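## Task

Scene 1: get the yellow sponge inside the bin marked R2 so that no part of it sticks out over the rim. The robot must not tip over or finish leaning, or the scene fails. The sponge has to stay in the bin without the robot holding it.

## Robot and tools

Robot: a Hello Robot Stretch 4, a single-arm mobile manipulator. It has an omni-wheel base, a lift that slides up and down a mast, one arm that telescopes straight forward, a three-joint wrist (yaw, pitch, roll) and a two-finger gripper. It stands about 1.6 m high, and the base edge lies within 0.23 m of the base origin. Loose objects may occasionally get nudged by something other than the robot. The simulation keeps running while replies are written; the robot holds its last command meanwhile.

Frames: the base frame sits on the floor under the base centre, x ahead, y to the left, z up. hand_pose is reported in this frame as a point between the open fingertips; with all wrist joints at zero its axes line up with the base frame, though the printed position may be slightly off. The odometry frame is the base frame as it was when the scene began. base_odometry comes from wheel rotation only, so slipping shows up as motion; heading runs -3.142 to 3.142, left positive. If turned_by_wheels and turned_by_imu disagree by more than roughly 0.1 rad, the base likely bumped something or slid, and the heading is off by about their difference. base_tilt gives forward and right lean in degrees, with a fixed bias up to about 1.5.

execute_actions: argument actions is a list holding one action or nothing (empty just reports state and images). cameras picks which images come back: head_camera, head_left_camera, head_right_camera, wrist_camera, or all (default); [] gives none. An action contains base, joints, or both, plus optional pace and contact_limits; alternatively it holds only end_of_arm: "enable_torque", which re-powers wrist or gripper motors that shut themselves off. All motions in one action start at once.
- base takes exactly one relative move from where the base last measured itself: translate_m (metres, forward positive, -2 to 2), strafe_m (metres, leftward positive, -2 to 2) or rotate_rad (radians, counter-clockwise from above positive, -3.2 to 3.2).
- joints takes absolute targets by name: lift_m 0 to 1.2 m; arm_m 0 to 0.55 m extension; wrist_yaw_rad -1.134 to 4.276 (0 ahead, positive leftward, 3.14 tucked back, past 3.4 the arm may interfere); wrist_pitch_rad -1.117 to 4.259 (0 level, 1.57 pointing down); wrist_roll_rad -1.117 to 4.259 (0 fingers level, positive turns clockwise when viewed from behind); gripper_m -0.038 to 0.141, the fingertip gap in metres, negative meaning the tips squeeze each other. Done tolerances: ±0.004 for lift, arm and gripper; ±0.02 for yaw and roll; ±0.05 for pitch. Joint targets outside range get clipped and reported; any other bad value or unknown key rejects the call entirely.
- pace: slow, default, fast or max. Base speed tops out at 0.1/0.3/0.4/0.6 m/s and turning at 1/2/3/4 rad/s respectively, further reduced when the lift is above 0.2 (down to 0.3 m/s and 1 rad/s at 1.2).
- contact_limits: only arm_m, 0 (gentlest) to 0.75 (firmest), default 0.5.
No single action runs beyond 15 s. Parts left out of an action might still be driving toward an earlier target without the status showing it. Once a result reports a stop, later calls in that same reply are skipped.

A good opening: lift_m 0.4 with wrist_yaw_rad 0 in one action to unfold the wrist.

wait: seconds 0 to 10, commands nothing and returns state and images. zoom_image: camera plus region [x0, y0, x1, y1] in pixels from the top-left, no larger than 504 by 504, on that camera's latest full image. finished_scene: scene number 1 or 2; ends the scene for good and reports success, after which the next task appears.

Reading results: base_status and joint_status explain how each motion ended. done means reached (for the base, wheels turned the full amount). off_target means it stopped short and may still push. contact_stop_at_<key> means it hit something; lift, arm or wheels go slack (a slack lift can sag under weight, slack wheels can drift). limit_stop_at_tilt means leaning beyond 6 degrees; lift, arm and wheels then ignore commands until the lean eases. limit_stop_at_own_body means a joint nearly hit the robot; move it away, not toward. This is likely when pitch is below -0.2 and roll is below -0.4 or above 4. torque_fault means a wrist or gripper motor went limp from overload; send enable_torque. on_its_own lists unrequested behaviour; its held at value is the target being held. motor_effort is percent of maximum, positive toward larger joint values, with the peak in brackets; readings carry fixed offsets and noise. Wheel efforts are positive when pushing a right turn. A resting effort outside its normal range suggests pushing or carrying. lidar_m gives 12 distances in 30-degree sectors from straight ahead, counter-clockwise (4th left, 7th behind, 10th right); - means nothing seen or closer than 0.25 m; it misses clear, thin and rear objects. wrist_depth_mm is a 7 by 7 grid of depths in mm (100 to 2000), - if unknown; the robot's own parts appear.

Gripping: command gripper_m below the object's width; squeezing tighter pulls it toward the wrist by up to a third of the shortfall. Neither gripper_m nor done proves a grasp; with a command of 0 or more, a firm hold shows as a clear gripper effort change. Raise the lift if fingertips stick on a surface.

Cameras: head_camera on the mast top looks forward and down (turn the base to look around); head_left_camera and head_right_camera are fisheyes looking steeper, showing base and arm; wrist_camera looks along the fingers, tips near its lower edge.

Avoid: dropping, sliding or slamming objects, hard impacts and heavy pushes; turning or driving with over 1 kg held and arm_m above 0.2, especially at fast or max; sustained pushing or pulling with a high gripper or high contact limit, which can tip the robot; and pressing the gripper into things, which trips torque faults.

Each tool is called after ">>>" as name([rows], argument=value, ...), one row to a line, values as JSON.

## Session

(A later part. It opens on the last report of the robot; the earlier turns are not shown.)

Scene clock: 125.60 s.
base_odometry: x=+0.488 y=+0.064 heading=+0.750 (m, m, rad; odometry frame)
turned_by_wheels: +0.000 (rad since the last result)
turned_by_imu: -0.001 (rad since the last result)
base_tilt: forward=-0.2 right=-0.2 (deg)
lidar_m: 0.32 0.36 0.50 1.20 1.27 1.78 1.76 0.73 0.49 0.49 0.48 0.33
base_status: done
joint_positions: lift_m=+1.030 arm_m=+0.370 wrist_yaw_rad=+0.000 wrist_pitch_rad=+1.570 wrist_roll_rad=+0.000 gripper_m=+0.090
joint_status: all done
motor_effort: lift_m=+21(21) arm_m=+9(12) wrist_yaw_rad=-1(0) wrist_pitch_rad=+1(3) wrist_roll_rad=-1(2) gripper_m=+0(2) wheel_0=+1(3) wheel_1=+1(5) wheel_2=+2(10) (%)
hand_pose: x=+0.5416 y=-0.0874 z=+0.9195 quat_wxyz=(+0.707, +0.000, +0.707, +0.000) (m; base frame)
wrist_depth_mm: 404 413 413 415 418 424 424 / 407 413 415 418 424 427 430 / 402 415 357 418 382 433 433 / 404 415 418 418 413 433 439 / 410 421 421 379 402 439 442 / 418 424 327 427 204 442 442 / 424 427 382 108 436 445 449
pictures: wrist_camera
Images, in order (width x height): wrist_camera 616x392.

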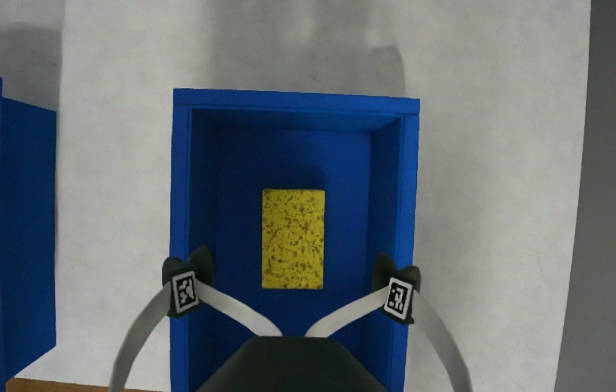

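>>> execute_actions([
  {"joints":{"lift_m":0.875,"gripper_m":0.083}},
], cameras=["wrist_camera"])

>>> execute_actions([
  {"joints":{"gripper_m":0.025}},
], cameras=[])

>>> execute_actions([
  {"joints":{"lift_m":1.03}},
], cameras=["wrist_camera"])

>>> execute_actions([
  {"base":{"translate_m":-0.3},"joints":{"arm_m":0.0}},
], cameras=[])

>>> execute_actions([
  {"base":{"rotate_rad":2.8}},
])

Scene clock: 134.10 s.
base_odometry: x=+0.488 y=+0.064 heading=+0.750 (m, m, rad; odometry frame)
turned_by_wheels: +0.000 (rad since the last result)
turned_by_imu: -0.001 (rad since the last result)
base_tilt: forward=-0.2 right=-0.2 (deg)
lidar_m: 0.32 0.35 0.51 1.20 1.28 1.78 1.71 0.68 0.51 0.50 0.47 0.33
base_status: not commanded
joint_positions: lift_m=+0.875 arm_m=+0.370 wrist_yaw_rad=+0.000 wrist_pitch_rad=+1.570 wrist_roll_rad=+0.000 gripper_m=+0.083
joint_status: all done
motor_effort: lift_m=+15(19) arm_m=+9(9) wrist_yaw_rad=-1(2) wrist_pitch_rad=+1(1) wrist_roll_rad=-1(2) gripper_m=-2(6) wheel_0=+1(0) wheel_1=+2(1) wheel_2=+2(2) (%)
hand_pose: x=+0.5416 y=-0.0874 z=+0.7650 quat_wxyz=(+0.707, +0.000, +0.707, +0.000) (m; base frame)
wrist_depth_mm: 142 143 144 145 146 148 270 / 143 173 215 209 201 158 272 / 200 187 263 264 266 167 273 / 203 189 263 262 267 165 276 / 204 191 264 222 270 164 279 / 147 174 223 224 203 161 282 / 148 165 268 108 273 156 283
pictures: wrist_camera
Images, in order (width x height): wrist_camera 616x392.

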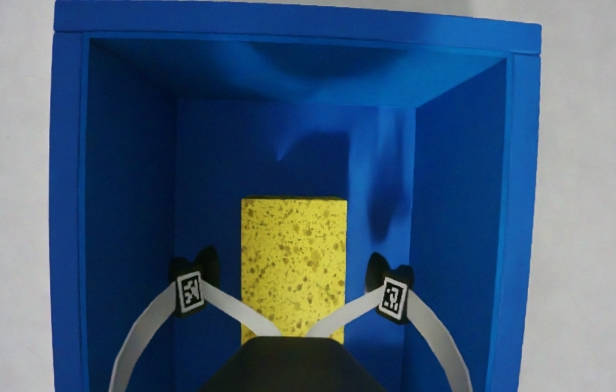

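Scene clock: 135.50 s.
base_odometry: x=+0.488 y=+0.064 heading=+0.750 (m, m, rad; odometry frame)
turned_by_wheels: +0.000 (rad since the last result)
turned_by_imu: +0.000 (rad since the last result)
base_tilt: forward=-0.2 right=-0.2 (deg)
lidar_m: 0.32 0.35 0.50 1.20 1.28 1.79 1.75 0.69 0.52 0.51 0.48 0.36
base_status: not commanded
joint_positions: lift_m=+0.875 arm_m=+0.370 wrist_yaw_rad=+0.000 wrist_pitch_rad=+1.570 wrist_roll_rad=+0.000 gripper_m=+0.025
joint_status: all done
motor_effort: lift_m=+15(15) arm_m=+9(9) wrist_yaw_rad=-2(2) wrist_pitch_rad=+1(1) wrist_roll_rad=-1(1) gripper_m=-19(20) wheel_0=+1(1) wheel_1=+1(1) wheel_2=+2(2) (%)
hand_pose: x=+0.5416 y=-0.0874 z=+0.7650 quat_wxyz=(+0.707, +0.000, +0.707, +0.000) (m; base frame)
wrist_depth_mm: 142 143 144 145 147 148 270 / 143 174 216 209 201 158 273 / 202 187 262 264 266 167 274 / 203 190 264 264 267 166 277 / 204 191 264 213 268 164 279 / 147 165 205 215 190 155 281 / 148 192 268 108 273 155 282
pictures: none
No camera images: the call's "cameras" was empty. Leave "cameras" out to get every camera's image.

Scene clock: 137.23 s.
base_odometry: x=+0.488 y=+0.064 heading=+0.750 (m, m, rad; odometry frame)
turned_by_wheels: +0.000 (rad since the last result)
turned_by_imu: +0.000 (rad since the last result)
base_tilt: forward=-0.2 right=-0.1 (deg)
lidar_m: 0.30 0.34 0.49 1.20 1.26 1.83 1.73 0.70 0.52 0.48 0.47 0.35
base_status: not commanded
joint_positions: lift_m=+1.030 arm_m=+0.370 wrist_yaw_rad=+0.000 wrist_pitch_rad=+1.570 wrist_roll_rad=+0.000 gripper_m=+0.025
joint_status: all done
motor_effort: lift_m=+21(22) arm_m=+9(9) wrist_yaw_rad=-2(1) wrist_pitch_rad=+1(1) wrist_roll_rad=-2(1) gripper_m=-18(18) wheel_0=+1(1) wheel_1=+1(2) wheel_2=+2(2) (%)
hand_pose: x=+0.5416 y=-0.0874 z=+0.9195 quat_wxyz=(+0.707, +0.000, +0.707, +0.000) (m; base frame)
wrist_depth_mm: 404 410 413 418 421 424 424 / 407 410 413 418 421 427 430 / 402 413 357 418 384 430 433 / 407 415 366 418 413 433 439 / 407 418 300 213 349 439 442 / 418 421 205 215 190 439 445 / 424 427 329 108 436 445 449
pictures: wrist_camera
Images, in order (width x height): wrist_camera 616x392.

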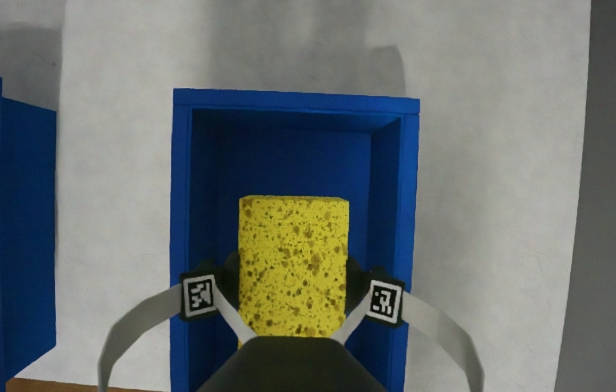

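Scene clock: 139.70 s.
base_odometry: x=+0.268 y=-0.141 heading=+0.750 (m, m, rad; odometry frame)
turned_by_wheels: +0.000 (rad since the last result)
turned_by_imu: +0.000 (rad since the last result)
base_tilt: forward=-0.2 right=-0.2 (deg)
lidar_m: 0.63 0.68 0.95 1.20 1.29 1.84 2.29 0.67 0.51 0.49 0.53 0.66
base_status: done
joint_positions: lift_m=+1.030 arm_m=+0.002 wrist_yaw_rad=+0.000 wrist_pitch_rad=+1.570 wrist_roll_rad=+0.000 gripper_m=+0.025
joint_status: all done
motor_effort: lift_m=+21(21) arm_m=-9(8) wrist_yaw_rad=+0(1) wrist_pitch_rad=+0(1) wrist_roll_rad=-1(1) gripper_m=-20(17) wheel_0=-1(4) wheel_1=-2(5) wheel_2=+0(9) (%)
hand_pose: x=+0.1727 y=-0.0874 z=+0.9195 quat_wxyz=(+0.707, +0.000, +0.707, +0.000) (m; base frame)
wrist_depth_mm: 1118 1118 1138 1138 1138 904 640 / 1118 1138 1138 1160 1160 878 615 / 1098 1138 1138 1138 1182 866 603 / 1138 1160 1138 1008 1182 842 585 / 1138 1160 931 213 1182 809 574 / 1160 1160 205 215 190 759 569 / 1160 1160 1182 108 1205 676 564
pictures: none
No camera images: the call's "cameras" was empty. Leave "cameras" out to get every camera's image.

Scene clock: 142.83 s.
base_odometry: x=+0.268 y=-0.141 heading=-2.733 (m, m, rad; odometry frame)
turned_by_wheels: +2.800 (rad since the last result)
turned_by_imu: +2.766 (rad since the last result)
base_tilt: forward=-0.2 right=-0.2 (deg)
lidar_m: 2.31 1.10 0.61 0.48 0.50 0.57 0.64 0.62 0.72 1.23 1.21 1.40
base_status: done
joint_positions: lift_m=+1.030 arm_m=+0.002 wrist_yaw_rad=+0.000 wrist_pitch_rad=+1.570 wrist_roll_rad=+0.000 gripper_m=+0.025
joint_status: not commanded
motor_effort: lift_m=+20(21) arm_m=-9(9) wrist_yaw_rad=-1(0) wrist_pitch_rad=+0(0) wrist_roll_rad=-1(1) gripper_m=-17(19) wheel_0=+0(6) wheel_1=+0(6) wheel_2=-1(7) (%)
hand_pose: x=+0.1727 y=-0.0874 z=+0.9196 quat_wxyz=(+0.707, +0.000, +0.707, +0.000) (m; base frame)
wrist_depth_mm: 1118 1118 1118 1138 1138 1160 1182 / 1118 1138 1138 1160 1182 1182 1182 / 1060 1138 1138 1138 1160 1160 1182 / 991 1138 1160 1008 1182 1182 1205 / 931 1138 946 213 1182 1205 1205 / 891 1078 205 214 190 1205 1229 / 854 1182 1160 108 1182 1229 1229
pictures: head_camera, head_left_camera, head_right_camera, wrist_camera
Images, in order (width x height): head_camera 420x560, head_left_camera 420x672, head_right_camera 420x672, wrist_camera 616x392.

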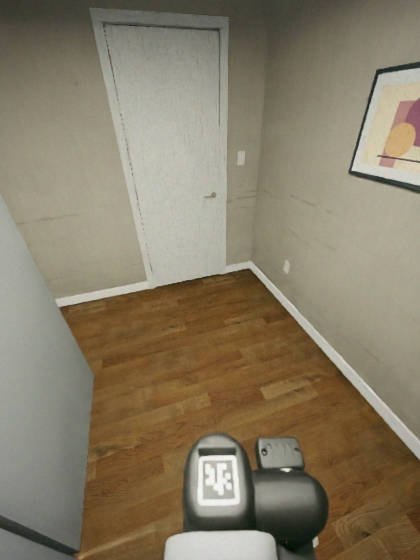

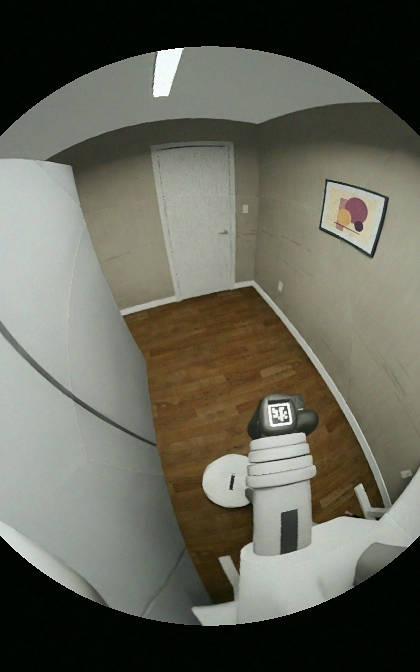

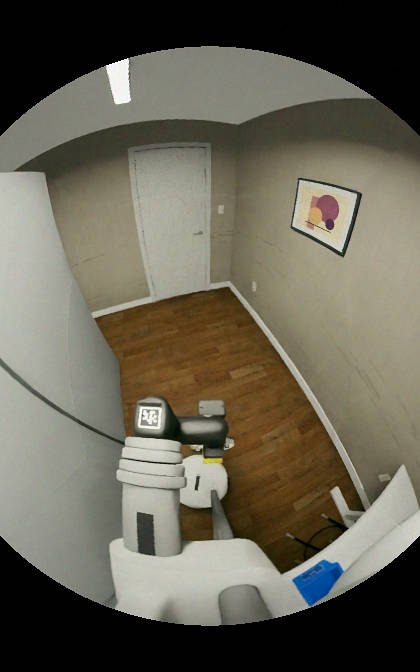

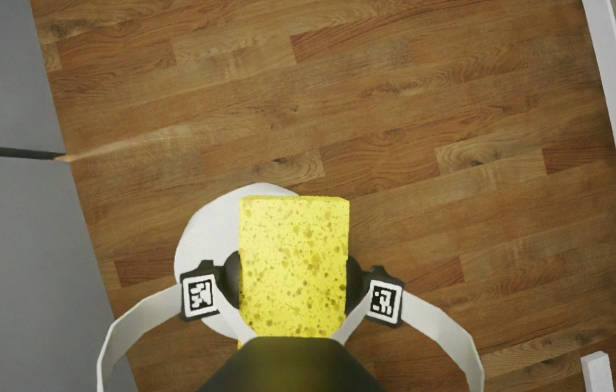

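>>> execute_actions([
  {"base":{"rotate_rad":0.25},"joints":{"lift_m":0.9}},
], cameras=[])

>>> execute_actions([
  {"base":{"translate_m":1.65},"pace":"fast"},
], cameras=[])

>>> execute_actions([
  {"base":{"rotate_rad":1.7}},
])

Scene clock: 150.53 s.
base_odometry: x=+0.268 y=-0.141 heading=-2.483 (m, m, rad; odometry frame)
turned_by_wheels: +0.250 (rad since the last result)
turned_by_imu: +0.246 (rad since the last result)
base_tilt: forward=-0.2 right=-0.2 (deg)
lidar_m: 2.27 0.75 0.52 0.49 0.51 0.69 0.62 0.64 0.87 1.22 1.26 1.62
base_status: done
joint_positions: lift_m=+0.900 arm_m=+0.002 wrist_yaw_rad=+0.000 wrist_pitch_rad=+1.570 wrist_roll_rad=+0.000 gripper_m=+0.025
joint_status: all done
motor_effort: lift_m=+15(18) arm_m=-9(9) wrist_yaw_rad=-1(1) wrist_pitch_rad=+1(0) wrist_roll_rad=-1(2) gripper_m=-21(19) wheel_0=-1(5) wheel_1=-2(5) wheel_2=-1(6) (%)
hand_pose: x=+0.1727 y=-0.0874 z=+0.7900 quat_wxyz=(+0.707, +0.000, +0.707, +0.000) (m; base frame)
wrist_depth_mm: 917 991 1008 1008 1008 1025 1042 / 931 991 1008 1025 1025 1025 1042 / 904 991 1025 1025 1042 1042 1060 / 904 1008 891 1025 1025 1042 1060 / 904 1025 809 213 1042 1042 1060 / 904 1025 205 215 190 1060 1078 / 904 1042 1025 108 1060 1078 1078
pictures: none
No camera images: the call's "cameras" was empty. Leave "cameras" out to get every camera's image.

Scene clock: 156.27 s.
base_odometry: x=-1.037 y=-1.150 heading=-2.483 (m, m, rad; odometry frame)
turned_by_wheels: +0.000 (rad since the last result)
turned_by_imu: -0.005 (rad since the last result)
base_tilt: forward=-0.2 right=-0.2 (deg)
lidar_m: 0.65 0.68 0.93 2.21 0.64 0.80 1.95 1.73 1.20 1.13 1.00 0.69
base_status: done
joint_positions: lift_m=+0.900 arm_m=+0.002 wrist_yaw_rad=+0.000 wrist_pitch_rad=+1.570 wrist_roll_rad=+0.000 gripper_m=+0.025
joint_status: not commanded
motor_effort: lift_m=+16(16) arm_m=-9(9) wrist_yaw_rad=-1(1) wrist_pitch_rad=+0(1) wrist_roll_rad=-1(1) gripper_m=-20(21) wheel_0=+1(4) wheel_1=+1(7) wheel_2=+1(11) (%)
hand_pose: x=+0.1727 y=-0.0874 z=+0.7899 quat_wxyz=(+0.707, +0.000, +0.707, +0.000) (m; base frame)
wrist_depth_mm: 976 991 1008 1008 1025 1042 1025 / 991 991 1008 1008 1025 1025 1060 / 991 1008 1008 1025 1042 1060 1060 / 1008 1025 878 1042 1042 1060 1060 / 1008 1025 798 213 1042 1060 1078 / 1025 1025 205 214 190 1060 1078 / 1025 1042 1025 108 1060 1098 1078
pictures: none
No camera images: the call's "cameras" was empty. Leave "cameras" out to get every camera's image.

Scene clock: 158.43 s.
base_odometry: x=-1.037 y=-1.150 heading=-0.783 (m, m, rad; odometry frame)
turned_by_wheels: +1.700 (rad since the last result)
turned_by_imu: +1.679 (rad since the last result)
base_tilt: forward=-0.2 right=-0.1 (deg)
lidar_m: 0.87 0.66 0.92 2.27 1.53 1.16 1.14 0.85 0.67 0.64 0.70 1.07
base_status: done
joint_positions: lift_m=+0.900 arm_m=+0.002 wrist_yaw_rad=+0.000 wrist_pitch_rad=+1.570 wrist_roll_rad=+0.000 gripper_m=+0.025
joint_status: not commanded
motor_effort: lift_m=+16(17) arm_m=-9(9) wrist_yaw_rad=-1(1) wrist_pitch_rad=+0(0) wrist_roll_rad=-1(2) gripper_m=-18(19) wheel_0=-1(8) wheel_1=-2(5) wheel_2=+1(8) (%)
hand_pose: x=+0.1727 y=-0.0874 z=+0.7899 quat_wxyz=(+0.707, +0.000, +0.707, +0.000) (m; base frame)
wrist_depth_mm: 976 991 1008 1008 1008 1025 891 / 991 1008 1008 1008 1042 1042 878 / 991 1008 1008 1025 1025 1042 866 / 1008 1025 904 1042 1060 1060 842 / 1008 1008 820 213 1042 1042 831 / 1008 1025 206 214 190 1025 759 / 1025 1025 1025 108 1060 931 750
pictures: head_camera, head_left_camera, head_right_camera, wrist_camera
Images, in order (width x height): head_camera 420x560, head_left_camera 420x672, head_right_camera 420x672, wrist_camera 616x392.

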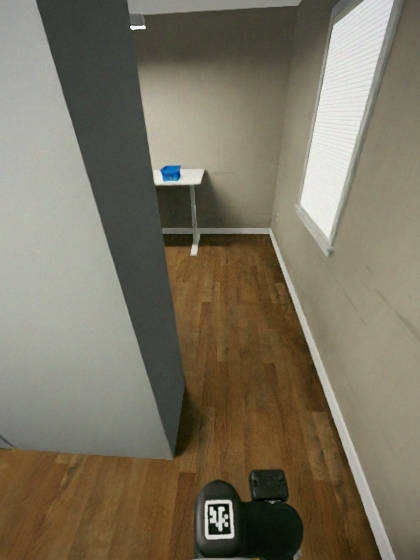

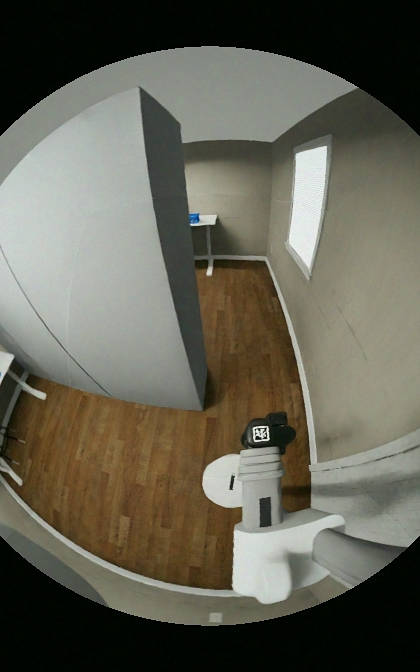

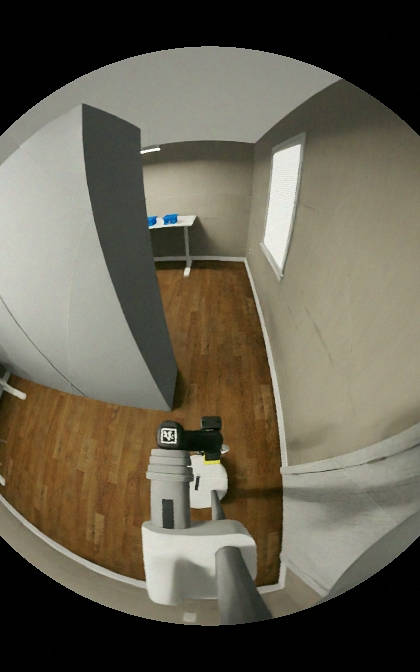

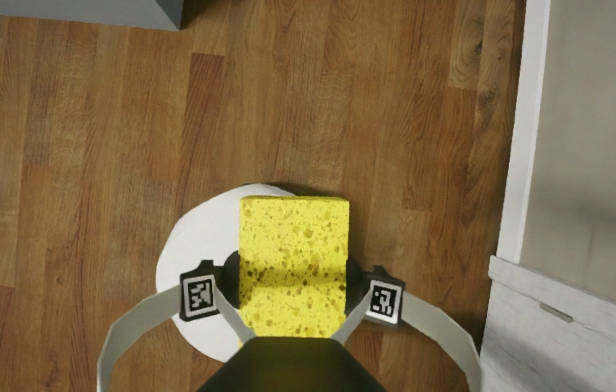

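>>> execute_actions([
  {"base":{"strafe_m":-0.25}},
], cameras=[])

>>> execute_actions([
  {"base":{"translate_m":0.7},"pace":"fast"},
], cameras=["head_camera","head_left_camera"])

Scene clock: 164.43 s.
base_odometry: x=-1.213 y=-1.328 heading=-0.783 (m, m, rad; odometry frame)
turned_by_wheels: +0.000 (rad since the last result)
turned_by_imu: +0.000 (rad since the last result)
base_tilt: forward=-0.2 right=-0.2 (deg)
lidar_m: 2.14 0.79 0.89 2.49 1.53 1.18 1.15 0.54 0.41 0.38 0.45 0.66
base_status: done
joint_positions: lift_m=+0.900 arm_m=+0.002 wrist_yaw_rad=+0.000 wrist_pitch_rad=+1.570 wrist_roll_rad=+0.000 gripper_m=+0.025
joint_status: not commanded
motor_effort: lift_m=+16(17) arm_m=-9(9) wrist_yaw_rad=-1(1) wrist_pitch_rad=+0(0) wrist_roll_rad=-1(1) gripper_m=-21(20) wheel_0=-1(9) wheel_1=+0(9) wheel_2=+1(2) (%)
hand_pose: x=+0.1727 y=-0.0874 z=+0.7899 quat_wxyz=(+0.707, +0.000, +0.707, +0.000) (m; base frame)
wrist_depth_mm: 976 991 1008 1008 1008 778 544 / 991 991 1008 1025 1025 759 535 / 991 991 1008 1025 1025 741 525 / 1008 1008 946 1025 1042 715 512 / 1008 1008 798 213 1060 683 500 / 1025 1025 204 214 190 597 484 / 1025 1025 1060 108 1025 517 442
pictures: none
No camera images: the call's "cameras" was empty. Leave "cameras" out to get every camera's image.

Scene clock: 167.80 s.
base_odometry: x=-0.717 y=-1.821 heading=-0.783 (m, m, rad; odometry frame)
turned_by_wheels: +0.000 (rad since the last result)
turned_by_imu: -0.002 (rad since the last result)
base_tilt: forward=-0.2 right=-0.2 (deg)
lidar_m: 2.19 2.25 0.47 0.46 2.48 1.89 1.41 0.65 0.48 0.46 0.51 0.75
base_status: done
joint_positions: lift_m=+0.900 arm_m=+0.002 wrist_yaw_rad=+0.000 wrist_pitch_rad=+1.570 wrist_roll_rad=+0.000 gripper_m=+0.025
joint_status: not commanded
motor_effort: lift_m=+17(17) arm_m=-9(9) wrist_yaw_rad=-1(1) wrist_pitch_rad=+0(0) wrist_roll_rad=-2(1) gripper_m=-20(21) wheel_0=+1(4) wheel_1=-1(6) wheel_2=+1(10) (%)
hand_pose: x=+0.1727 y=-0.0874 z=+0.7899 quat_wxyz=(+0.707, +0.000, +0.707, +0.000) (m; base frame)
wrist_depth_mm: 991 991 991 1008 1042 891 627 / 991 991 1008 1025 1025 866 603 / 809 1008 1025 1025 1042 842 585 / 831 1008 878 1025 1042 820 574 / 854 1008 809 213 1060 788 559 / 1025 1025 204 214 190 723 554 / 1025 1042 1025 108 1078 640 539
pictures: head_camera, head_left_camera
Images, in order (width x height): head_camera 420x560, head_left_camera 420x672.

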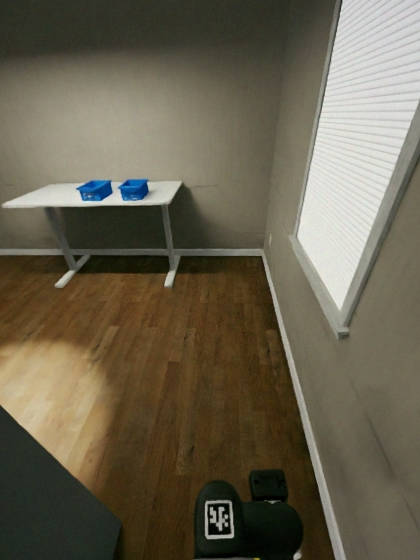

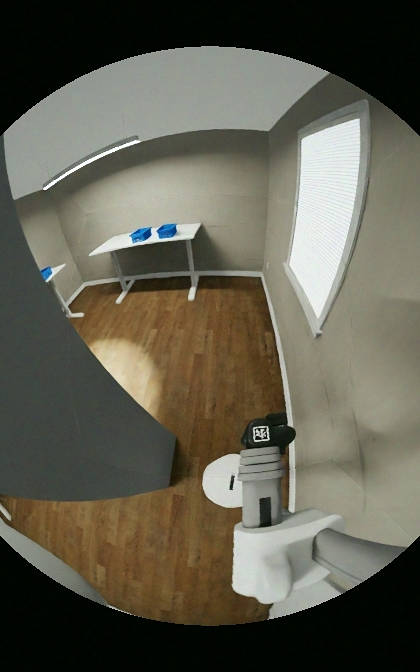

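>>> execute_actions([
  {"base":{"translate_m":1.2},"joints":{"wrist_pitch_rad":0.3,"wrist_yaw_rad":0.5},"pace":"fast"},
])

Scene clock: 175.77 s.
base_odometry: x=+0.134 y=-2.668 heading=-0.783 (m, m, rad; odometry frame)
turned_by_wheels: +0.000 (rad since the last result)
turned_by_imu: -0.004 (rad since the last result)
base_tilt: forward=-0.2 right=-0.2 (deg)
lidar_m: 1.30 1.04 1.42 2.38 1.16 0.95 1.76 0.77 0.54 0.51 0.55 0.88
base_status: done
joint_positions: lift_m=+0.900 arm_m=+0.001 wrist_yaw_rad=+0.500 wrist_pitch_rad=+0.303 wrist_roll_rad=+0.000 gripper_m=+0.025
joint_status: all done
motor_effort: lift_m=+16(16) arm_m=-8(9) wrist_yaw_rad=+0(5) wrist_pitch_rad=-8(9) wrist_roll_rad=-2(1) gripper_m=-22(20) wheel_0=+1(6) wheel_1=+0(6) wheel_2=+2(11) (%)
hand_pose: x=+0.4560 y=+0.0552 z=+0.9924 quat_wxyz=(+0.958, -0.037, +0.146, +0.244) (m; base frame)
wrist_depth_mm: - - 1808 1537 1430 1229 1118 / - 1160 1008 1576 1430 1281 1138 / - - 1921 1138 1499 1336 1205 / - - - 1205 1576 1366 1255 / - - - 213 1618 1464 1281 / 1661 1618 205 215 190 1499 1336 / 1397 1397 1499 108 1537 1464 1397
pictures: head_camera, head_left_camera, head_right_camera, wrist_camera
Images, in order (width x height): head_camera 420x560, head_left_camera 420x672, head_right_camera 420x672, wrist_camera 616x392.

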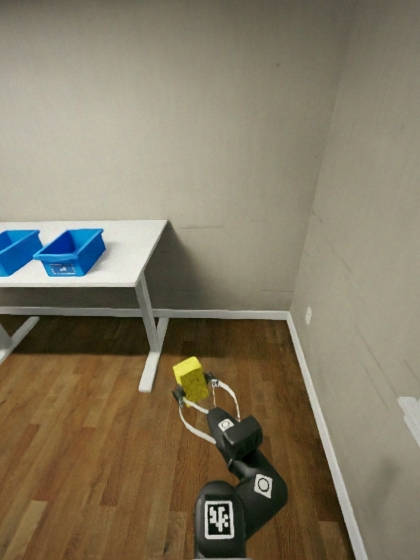

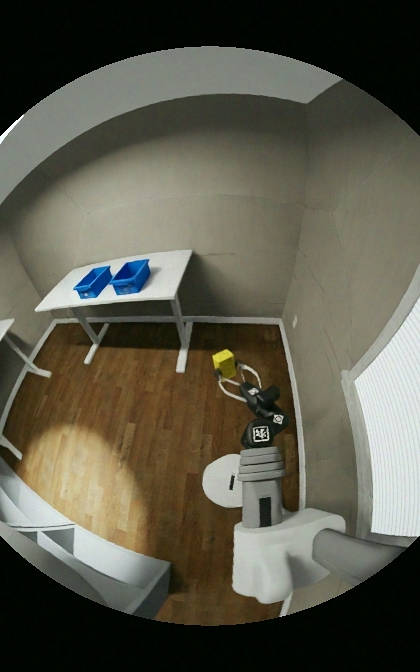

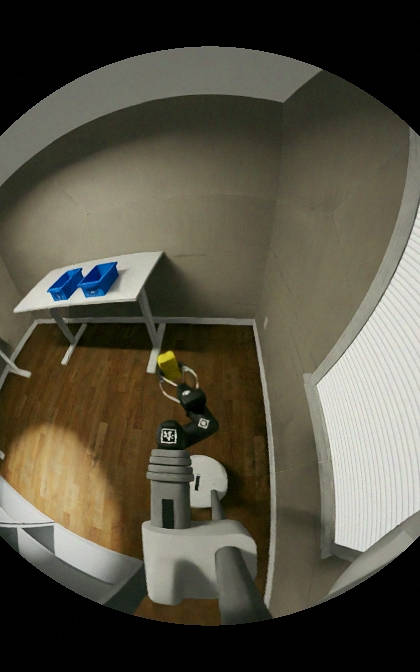

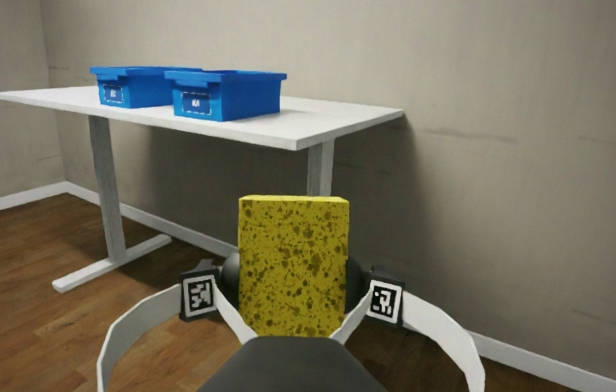

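>>> zoom_image(camera="wrist_camera", region=[80, 55, 300, 130])

Region (80, 55, 300, 130) of wrist_camera's 616x392 image, scaled by 2.291; it fills the top 172 rows of this view, and the rest is white.

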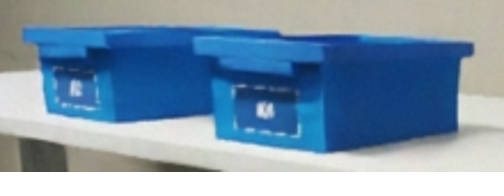

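>>> execute_actions([
  {"base":{"strafe_m":1.0},"joints":{"wrist_yaw_rad":0,"wrist_pitch_rad":0.5,"lift_m":1.1},"pace":"fast"},
])

Scene clock: 188.20 s.
base_odometry: x=+0.839 y=-1.959 heading=-0.783 (m, m, rad; odometry frame)
turned_by_wheels: +0.000 (rad since the last result)
turned_by_imu: -0.004 (rad since the last result)
base_tilt: forward=-0.2 right=-0.2 (deg)
lidar_m: 0.98 1.05 1.45 1.38 1.08 0.81 0.78 0.84 1.58 1.52 1.63 1.03
base_status: done
joint_positions: lift_m=+1.100 arm_m=+0.001 wrist_yaw_rad=+0.000 wrist_pitch_rad=+0.502 wrist_roll_rad=+0.000 gripper_m=+0.025
joint_status: all done
motor_effort: lift_m=+21(23) arm_m=-8(8) wrist_yaw_rad=-1(7) wrist_pitch_rad=-6(6) wrist_roll_rad=-2(1) gripper_m=-19(19) wheel_0=+1(10) wheel_1=-1(10) wheel_2=+1(2) (%)
hand_pose: x=+0.4253 y=-0.0874 z=+1.1392 quat_wxyz=(+0.969, +0.000, +0.248, +0.000) (m; base frame)
wrist_depth_mm: 1499 1499 1464 1430 1397 1430 1366 / 1205 1229 1042 1205 1025 1499 1464 / 931 904 854 891 820 960 1576 / 1921 1863 1863 1808 1808 1808 1756 / 1921 1863 1863 213 1921 1921 1921 / 1576 1576 205 214 191 1756 1808 / 1366 1397 1464 108 1464 1464 1499
pictures: head_camera, head_left_camera, head_right_camera, wrist_camera
Images, in order (width x height): head_camera 420x560, head_left_camera 420x672, head_right_camera 420x672, wrist_camera 616x392.

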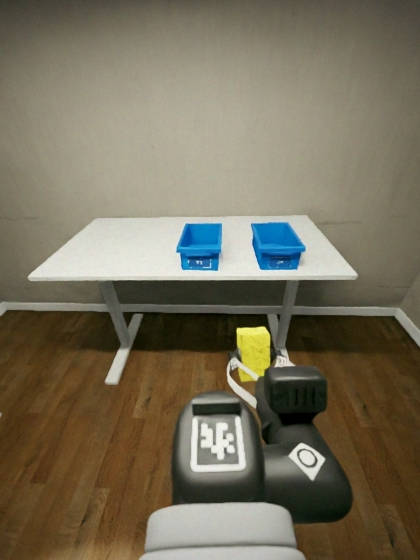

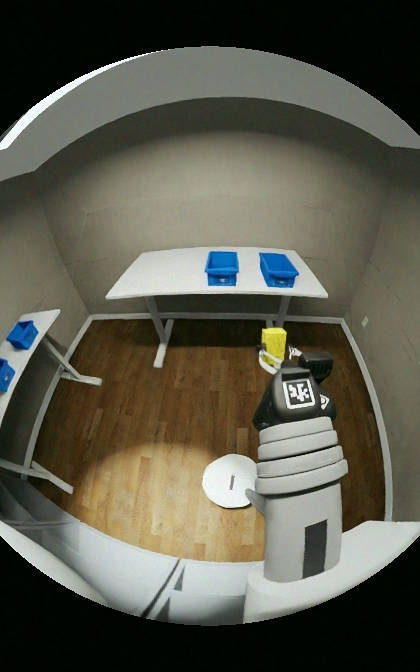

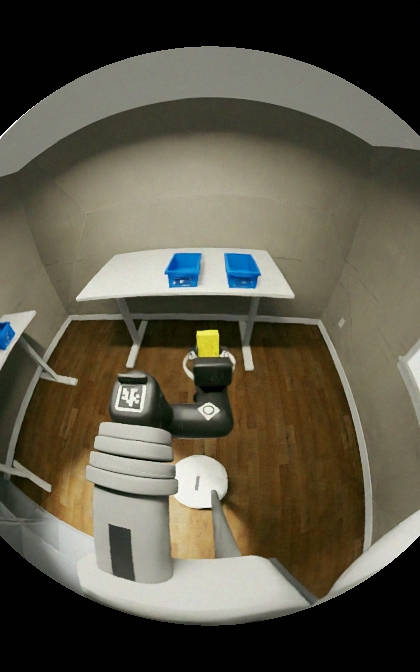

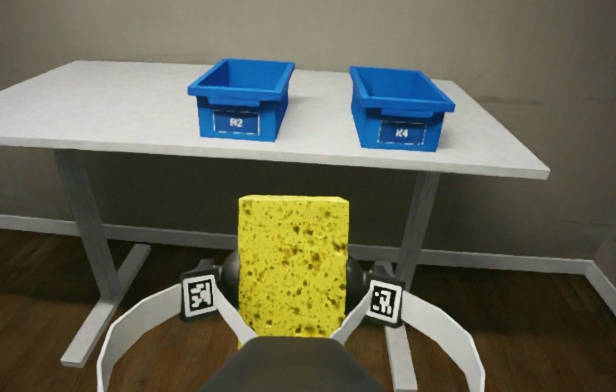

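>>> zoom_image(camera="wrist_camera", region=[190, 90, 290, 150])

Region (190, 90, 290, 150) of wrist_camera's 616x392 image, scaled by 5.040; it fills the top 302 rows of this view, and the rest is white.

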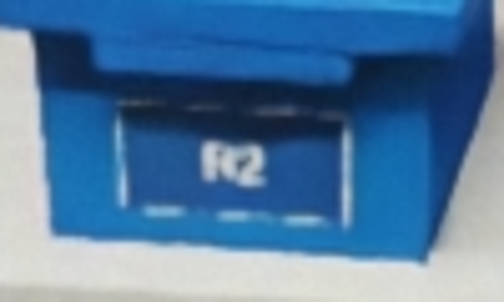

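>>> execute_actions([
  {"base":{"strafe_m":0.14},"joints":{"wrist_pitch_rad":0.8,"lift_m":1.2}},
], cameras=[])

>>> execute_actions([
  {"base":{"translate_m":0.5},"pace":"fast"},
])

Scene clock: 215.37 s.
base_odometry: x=+0.938 y=-1.860 heading=-0.783 (m, m, rad; odometry frame)
turned_by_wheels: +0.000 (rad since the last result)
turned_by_imu: -0.001 (rad since the last result)
base_tilt: forward=-0.2 right=-0.2 (deg)
lidar_m: 0.98 1.06 1.29 1.25 1.05 0.81 0.76 0.84 1.72 1.67 1.73 1.03
base_status: done
joint_positions: lift_m=+1.199 arm_m=+0.001 wrist_yaw_rad=+0.000 wrist_pitch_rad=+0.801 wrist_roll_rad=+0.000 gripper_m=+0.025
joint_status: all done
joint sent to its limit — the command would take lift_m past its upper limit, so that joint was sent only as far as its limit.
motor_effort: lift_m=+21(22) arm_m=-8(9) wrist_yaw_rad=-1(2) wrist_pitch_rad=-4(6) wrist_roll_rad=-1(1) gripper_m=-19(18) wheel_0=+2(6) wheel_1=-2(10) wheel_2=+1(2) (%)
hand_pose: x=+0.3731 y=-0.0874 z=+1.1695 quat_wxyz=(+0.921, +0.000, +0.390, +0.000) (m; base frame)
wrist_depth_mm: 878 891 904 809 917 798 1397 / 1863 1808 1863 1756 1708 842 891 / - 1983 - 1983 - 1921 1921 / 1756 1756 1808 1863 1863 1921 1921 / 1537 1576 1618 213 1661 1708 1708 / 1397 1397 205 214 190 1537 1499 / 1281 1281 1336 108 1366 1308 1397
pictures: none
No camera images: the call's "cameras" was empty. Leave "cameras" out to get every camera's image.

Scene clock: 218.50 s.
base_odometry: x=+1.292 y=-2.212 heading=-0.783 (m, m, rad; odometry frame)
turned_by_wheels: +0.000 (rad since the last result)
turned_by_imu: -0.002 (rad since the last result)
base_tilt: forward=-0.2 right=-0.2 (deg)
lidar_m: 0.50 0.57 0.78 1.23 1.30 1.32 1.26 1.40 1.76 1.68 0.70 0.55
base_status: done
joint_positions: lift_m=+1.199 arm_m=+0.001 wrist_yaw_rad=+0.000 wrist_pitch_rad=+0.801 wrist_roll_rad=+0.000 gripper_m=+0.025
joint_status: not commanded
motor_effort: lift_m=+21(21) arm_m=-9(8) wrist_yaw_rad=-1(1) wrist_pitch_rad=-4(5) wrist_roll_rad=-1(1) gripper_m=-20(18) wheel_0=+0(5) wheel_1=+0(6) wheel_2=+1(10) (%)
hand_pose: x=+0.3731 y=-0.0874 z=+1.1696 quat_wxyz=(+0.921, +0.000, +0.390, +0.000) (m; base frame)
wrist_depth_mm: 866 891 917 946 976 976 976 / 732 732 715 640 759 634 654 / 615 627 615 647 647 615 634 / 535 539 492 413 559 549 452 / 500 500 488 213 500 508 496 / 1397 1366 205 214 191 1464 1499 / 1255 1281 1336 108 1366 1336 1397
pictures: head_camera, head_left_camera, head_right_camera, wrist_camera
Images, in order (width x height): head_camera 420x560, head_left_camera 420x672, head_right_camera 420x672, wrist_camera 616x392.

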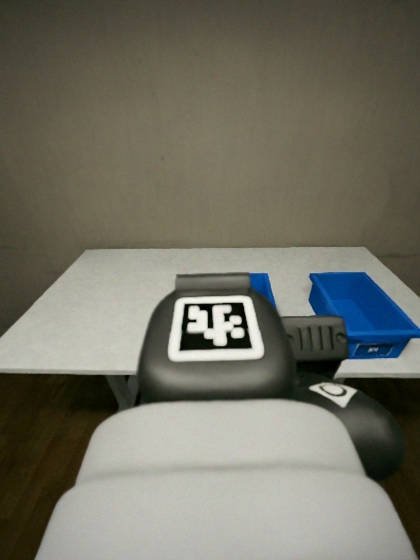

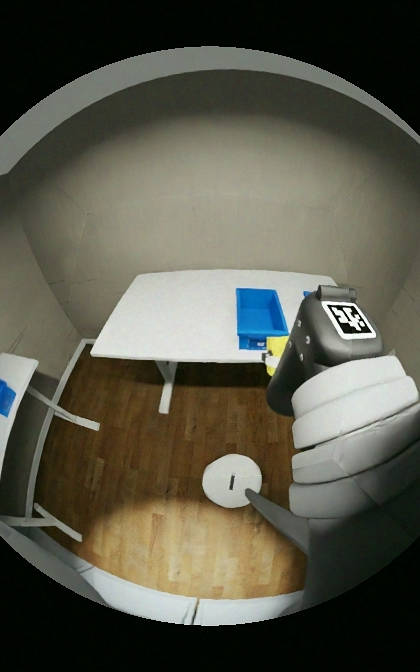

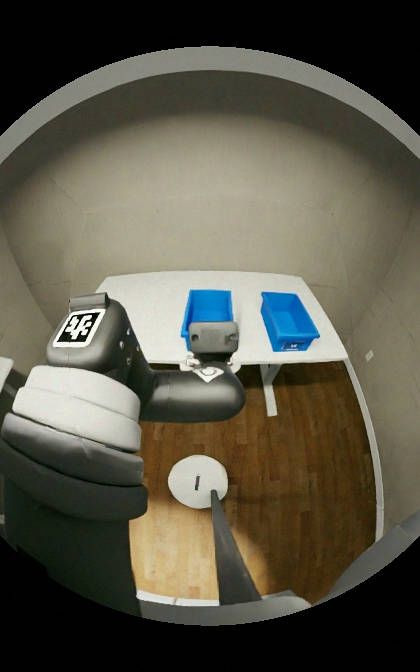

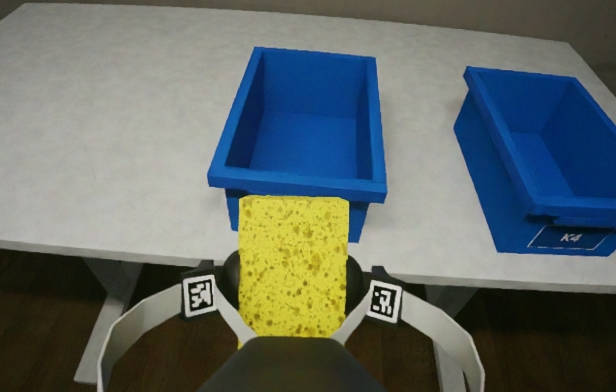

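>>> execute_actions([
  {"joints":{"wrist_pitch_rad":0.65,"arm_m":0.28}},
], cameras=["wrist_camera","head_left_camera"])

>>> execute_actions([
  {"joints":{"wrist_pitch_rad":1.15,"arm_m":0.38}},
], cameras=["wrist_camera","head_left_camera"])

Scene clock: 229.77 s.
base_odometry: x=+1.292 y=-2.212 heading=-0.783 (m, m, rad; odometry frame)
turned_by_wheels: +0.000 (rad since the last result)
turned_by_imu: -0.001 (rad since the last result)
base_tilt: forward=-0.2 right=-0.1 (deg)
lidar_m: 0.50 0.53 0.77 1.23 1.31 1.31 1.25 1.37 1.76 1.68 0.70 0.52
base_status: not commanded
joint_positions: lift_m=+1.199 arm_m=+0.278 wrist_yaw_rad=+0.000 wrist_pitch_rad=+0.652 wrist_roll_rad=+0.000 gripper_m=+0.025
joint_status: all done
motor_effort: lift_m=+20(21) arm_m=+9(10) wrist_yaw_rad=-2(1) wrist_pitch_rad=-5(11) wrist_roll_rad=-1(1) gripper_m=-19(18) wheel_0=+0(1) wheel_1=+1(0) wheel_2=+1(1) (%)
hand_pose: x=+0.6786 y=-0.0874 z=+1.2018 quat_wxyz=(+0.947, +0.000, +0.320, +0.000) (m; base frame)
wrist_depth_mm: 759 750 750 732 723 715 699 / 831 820 809 798 788 778 759 / 759 788 798 820 842 831 831 / 634 647 661 668 683 699 715 / 539 549 392 213 554 591 439 / 469 466 205 214 190 508 389 / 418 418 325 108 433 442 387
pictures: head_left_camera, wrist_camera
Images, in order (width x height): head_left_camera 420x672, wrist_camera 616x392.

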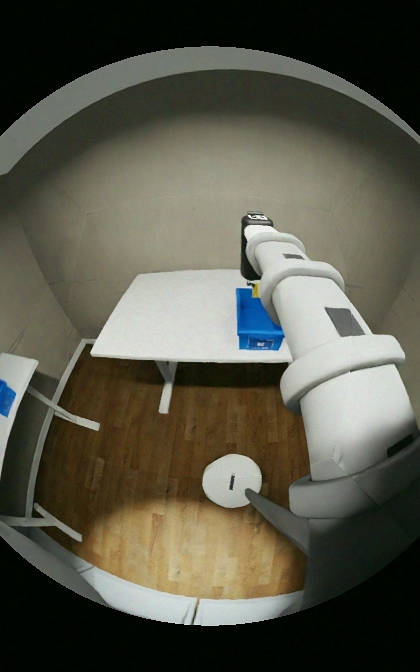

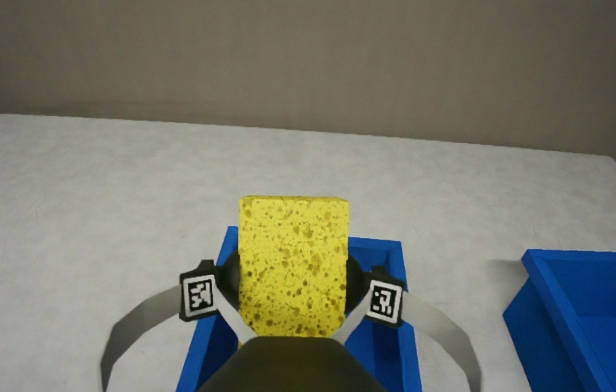

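Scene clock: 231.03 s.
base_odometry: x=+1.292 y=-2.212 heading=-0.783 (m, m, rad; odometry frame)
turned_by_wheels: +0.000 (rad since the last result)
turned_by_imu: +0.000 (rad since the last result)
base_tilt: forward=-0.2 right=-0.2 (deg)
lidar_m: 0.49 0.52 0.76 1.21 1.32 1.33 1.27 1.37 1.75 1.69 0.70 0.51
base_status: not commanded
joint_positions: lift_m=+1.199 arm_m=+0.378 wrist_yaw_rad=+0.000 wrist_pitch_rad=+1.151 wrist_roll_rad=+0.000 gripper_m=+0.025
joint_status: all done
motor_effort: lift_m=+21(21) arm_m=+9(7) wrist_yaw_rad=-1(0) wrist_pitch_rad=-2(4) wrist_roll_rad=-1(1) gripper_m=-17(19) wheel_0=+0(0) wheel_1=+0(0) wheel_2=+1(1) (%)
hand_pose: x=+0.6669 y=-0.0874 z=+1.1134 quat_wxyz=(+0.839, +0.000, +0.544, +0.000) (m; base frame)
wrist_depth_mm: 488 496 500 512 517 525 535 / 462 462 462 340 484 492 496 / 430 433 375 392 353 459 466 / 402 407 330 415 382 433 407 / 379 387 266 213 322 404 397 / 362 359 205 215 190 387 382 / 347 246 312 108 307 362 366
pictures: head_left_camera, wrist_camera
Images, in order (width x height): head_left_camera 420x672, wrist_camera 616x392.

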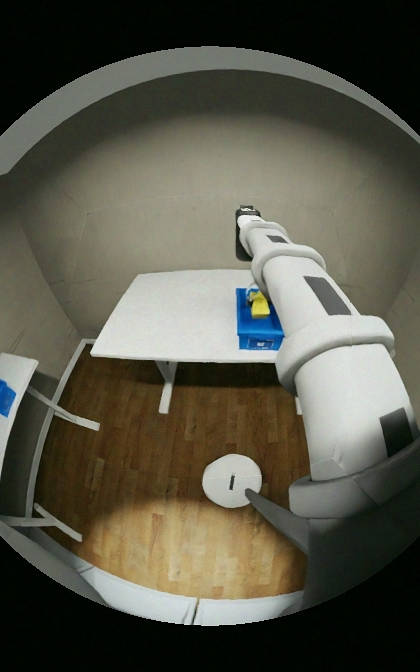

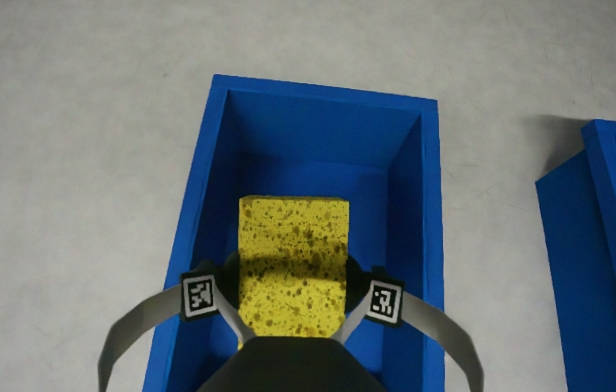

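>>> execute_actions([
  {"joints":{"wrist_pitch_rad":1.57,"arm_m":0.5}},
], cameras=["wrist_camera"])

Scene clock: 235.87 s.
base_odometry: x=+1.292 y=-2.212 heading=-0.783 (m, m, rad; odometry frame)
turned_by_wheels: +0.000 (rad since the last result)
turned_by_imu: -0.001 (rad since the last result)
base_tilt: forward=-0.2 right=-0.1 (deg)
lidar_m: 0.49 0.53 0.78 1.23 1.31 1.29 1.28 1.40 1.74 1.69 0.68 0.52
base_status: not commanded
joint_positions: lift_m=+1.199 arm_m=+0.498 wrist_yaw_rad=+0.000 wrist_pitch_rad=+1.570 wrist_roll_rad=+0.000 gripper_m=+0.025
joint_status: all done
motor_effort: lift_m=+20(21) arm_m=+9(11) wrist_yaw_rad=-1(3) wrist_pitch_rad=+0(13) wrist_roll_rad=-1(1) gripper_m=-20(19) wheel_0=-1(0) wheel_1=+0(0) wheel_2=+1(1) (%)
hand_pose: x=+0.6696 y=-0.0874 z=+1.0884 quat_wxyz=(+0.707, +0.000, +0.707, +0.000) (m; base frame)
wrist_depth_mm: 345 347 351 355 359 362 364 / 349 349 249 243 256 362 368 / 351 351 351 357 351 366 370 / 353 355 330 357 342 370 373 / 355 357 257 213 297 375 377 / 359 359 205 214 190 375 377 / 362 244 309 108 309 379 382
pictures: wrist_camera
Images, in order (width x height): wrist_camera 616x392.

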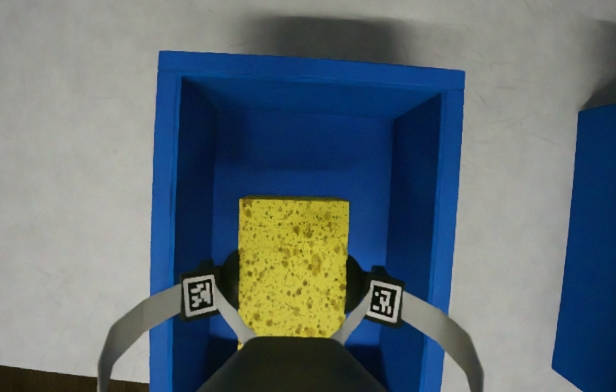

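>>> execute_actions([
  {"base":{"strafe_m":-0.007},"joints":{"lift_m":1.108,"arm_m":0.505}},
], cameras=["wrist_camera"])

>>> execute_actions([
  {"joints":{"gripper_m":0.08}},
], cameras=["wrist_camera"])

>>> execute_actions([
  {"joints":{"lift_m":1.199},"pace":"fast"},
], cameras=["wrist_camera","head_left_camera"])

Scene clock: 245.10 s.
base_odometry: x=+1.287 y=-2.217 heading=-0.783 (m, m, rad; odometry frame)
turned_by_wheels: +0.000 (rad since the last result)
turned_by_imu: -0.001 (rad since the last result)
base_tilt: forward=-0.2 right=-0.2 (deg)
lidar_m: 0.49 0.52 0.80 1.22 1.29 1.28 1.27 1.35 1.74 1.66 0.70 0.51
base_status: done
joint_positions: lift_m=+1.108 arm_m=+0.503 wrist_yaw_rad=+0.000 wrist_pitch_rad=+1.570 wrist_roll_rad=+0.000 gripper_m=+0.025
joint_status: all done
motor_effort: lift_m=+15(19) arm_m=+9(5) wrist_yaw_rad=-1(1) wrist_pitch_rad=+0(1) wrist_roll_rad=-1(1) gripper_m=-17(17) wheel_0=+0(7) wheel_1=+1(6) wheel_2=+0(1) (%)
hand_pose: x=+0.6745 y=-0.0874 z=+0.9980 quat_wxyz=(+0.707, +0.000, +0.707, +0.000) (m; base frame)
wrist_depth_mm: 257 145 147 147 149 150 272 / 259 179 233 223 211 164 274 / 262 183 264 267 268 171 277 / 205 187 266 266 270 169 279 / 207 190 265 213 272 166 282 / 150 164 205 214 190 160 285 / 151 193 272 108 276 158 285
pictures: wrist_camera
Images, in order (width x height): wrist_camera 616x392.

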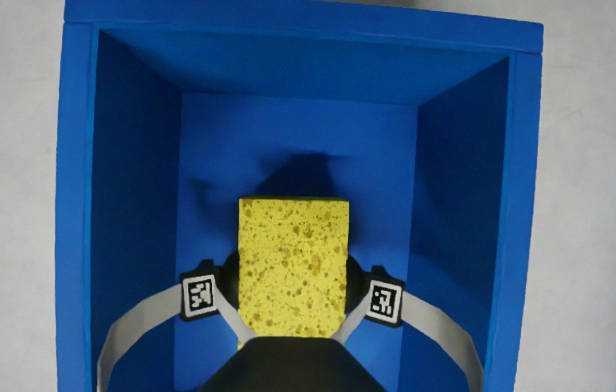

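Scene clock: 246.47 s.
base_odometry: x=+1.287 y=-2.217 heading=-0.783 (m, m, rad; odometry frame)
turned_by_wheels: +0.000 (rad since the last result)
turned_by_imu: +0.000 (rad since the last result)
base_tilt: forward=-0.1 right=-0.2 (deg)
lidar_m: 0.49 0.54 0.77 1.23 1.30 1.32 1.26 1.35 1.73 1.69 0.71 0.51
base_status: not commanded
joint_positions: lift_m=+1.108 arm_m=+0.503 wrist_yaw_rad=+0.000 wrist_pitch_rad=+1.570 wrist_roll_rad=+0.000 gripper_m=+0.080
joint_status: all done
motor_effort: lift_m=+15(15) arm_m=+9(9) wrist_yaw_rad=-1(1) wrist_pitch_rad=+0(0) wrist_roll_rad=-1(1) gripper_m=-1(23) wheel_0=+0(0) wheel_1=+1(1) wheel_2=+0(0) (%)
hand_pose: x=+0.6745 y=-0.0874 z=+0.9980 quat_wxyz=(+0.707, +0.000, +0.707, +0.000) (m; base frame)
wrist_depth_mm: 257 145 147 147 149 150 271 / 259 179 233 223 211 164 274 / 260 184 264 266 270 171 277 / 206 187 266 246 270 168 279 / 207 190 224 225 272 166 281 / 150 171 213 226 201 162 283 / 151 171 272 108 276 158 287
pictures: wrist_camera
Images, in order (width x height): wrist_camera 616x392.

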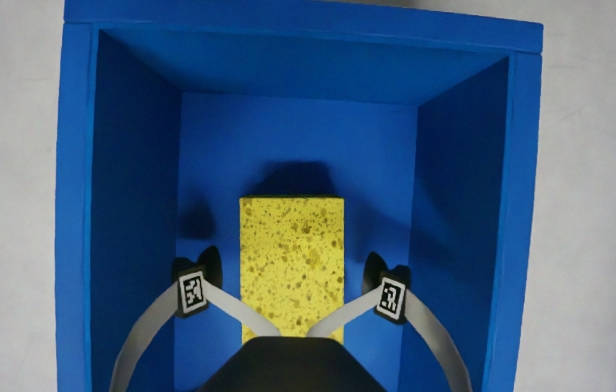

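Scene clock: 247.60 s.
base_odometry: x=+1.287 y=-2.217 heading=-0.783 (m, m, rad; odometry frame)
turned_by_wheels: +0.000 (rad since the last result)
turned_by_imu: +0.000 (rad since the last result)
base_tilt: forward=-0.2 right=-0.2 (deg)
lidar_m: 0.47 0.53 0.76 1.23 1.30 1.32 1.26 1.39 1.73 1.70 0.69 0.51
base_status: not commanded
joint_positions: lift_m=+1.199 arm_m=+0.503 wrist_yaw_rad=+0.000 wrist_pitch_rad=+1.570 wrist_roll_rad=+0.000 gripper_m=+0.080
joint_status: all done
motor_effort: lift_m=+21(23) arm_m=+9(9) wrist_yaw_rad=-1(1) wrist_pitch_rad=+0(0) wrist_roll_rad=-1(1) gripper_m=-2(3) wheel_0=+0(0) wheel_1=+1(2) wheel_2=+0(0) (%)
hand_pose: x=+0.6745 y=-0.0874 z=+1.0883 quat_wxyz=(+0.707, +0.000, +0.707, +0.000) (m; base frame)
wrist_depth_mm: 345 347 353 355 359 364 364 / 349 349 236 253 242 366 368 / 351 351 353 357 324 366 370 / 353 355 355 359 315 368 370 / 355 357 320 319 273 375 375 / 357 359 214 319 201 375 375 / 362 259 366 108 287 379 373
pictures: head_left_camera, wrist_camera
Images, in order (width x height): head_left_camera 420x672, wrist_camera 616x392.

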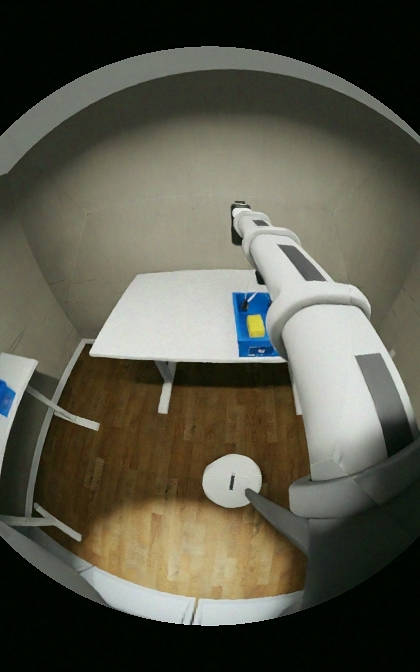

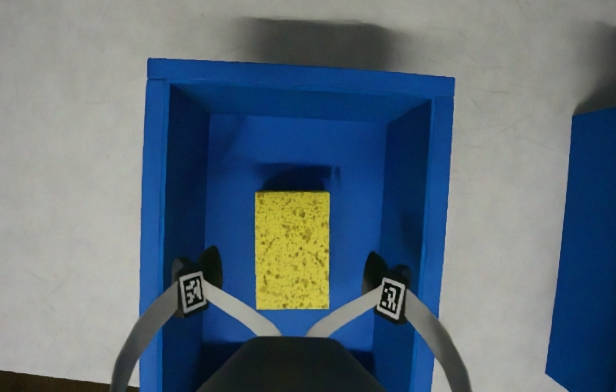

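>>> zoom_image(camera="head_left_camera", region=[220, 310, 300, 380])

Region (220, 310, 300, 380) of head_left_camera's 420x672 image, scaled by 6.300, with more detail than that image has; it fills the top 441 rows of this view, and the rest is white.

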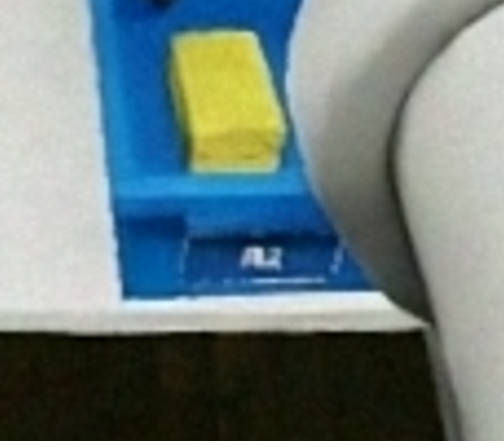

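>>> finished_scene(scene=1)

The scene is finished: the task was done.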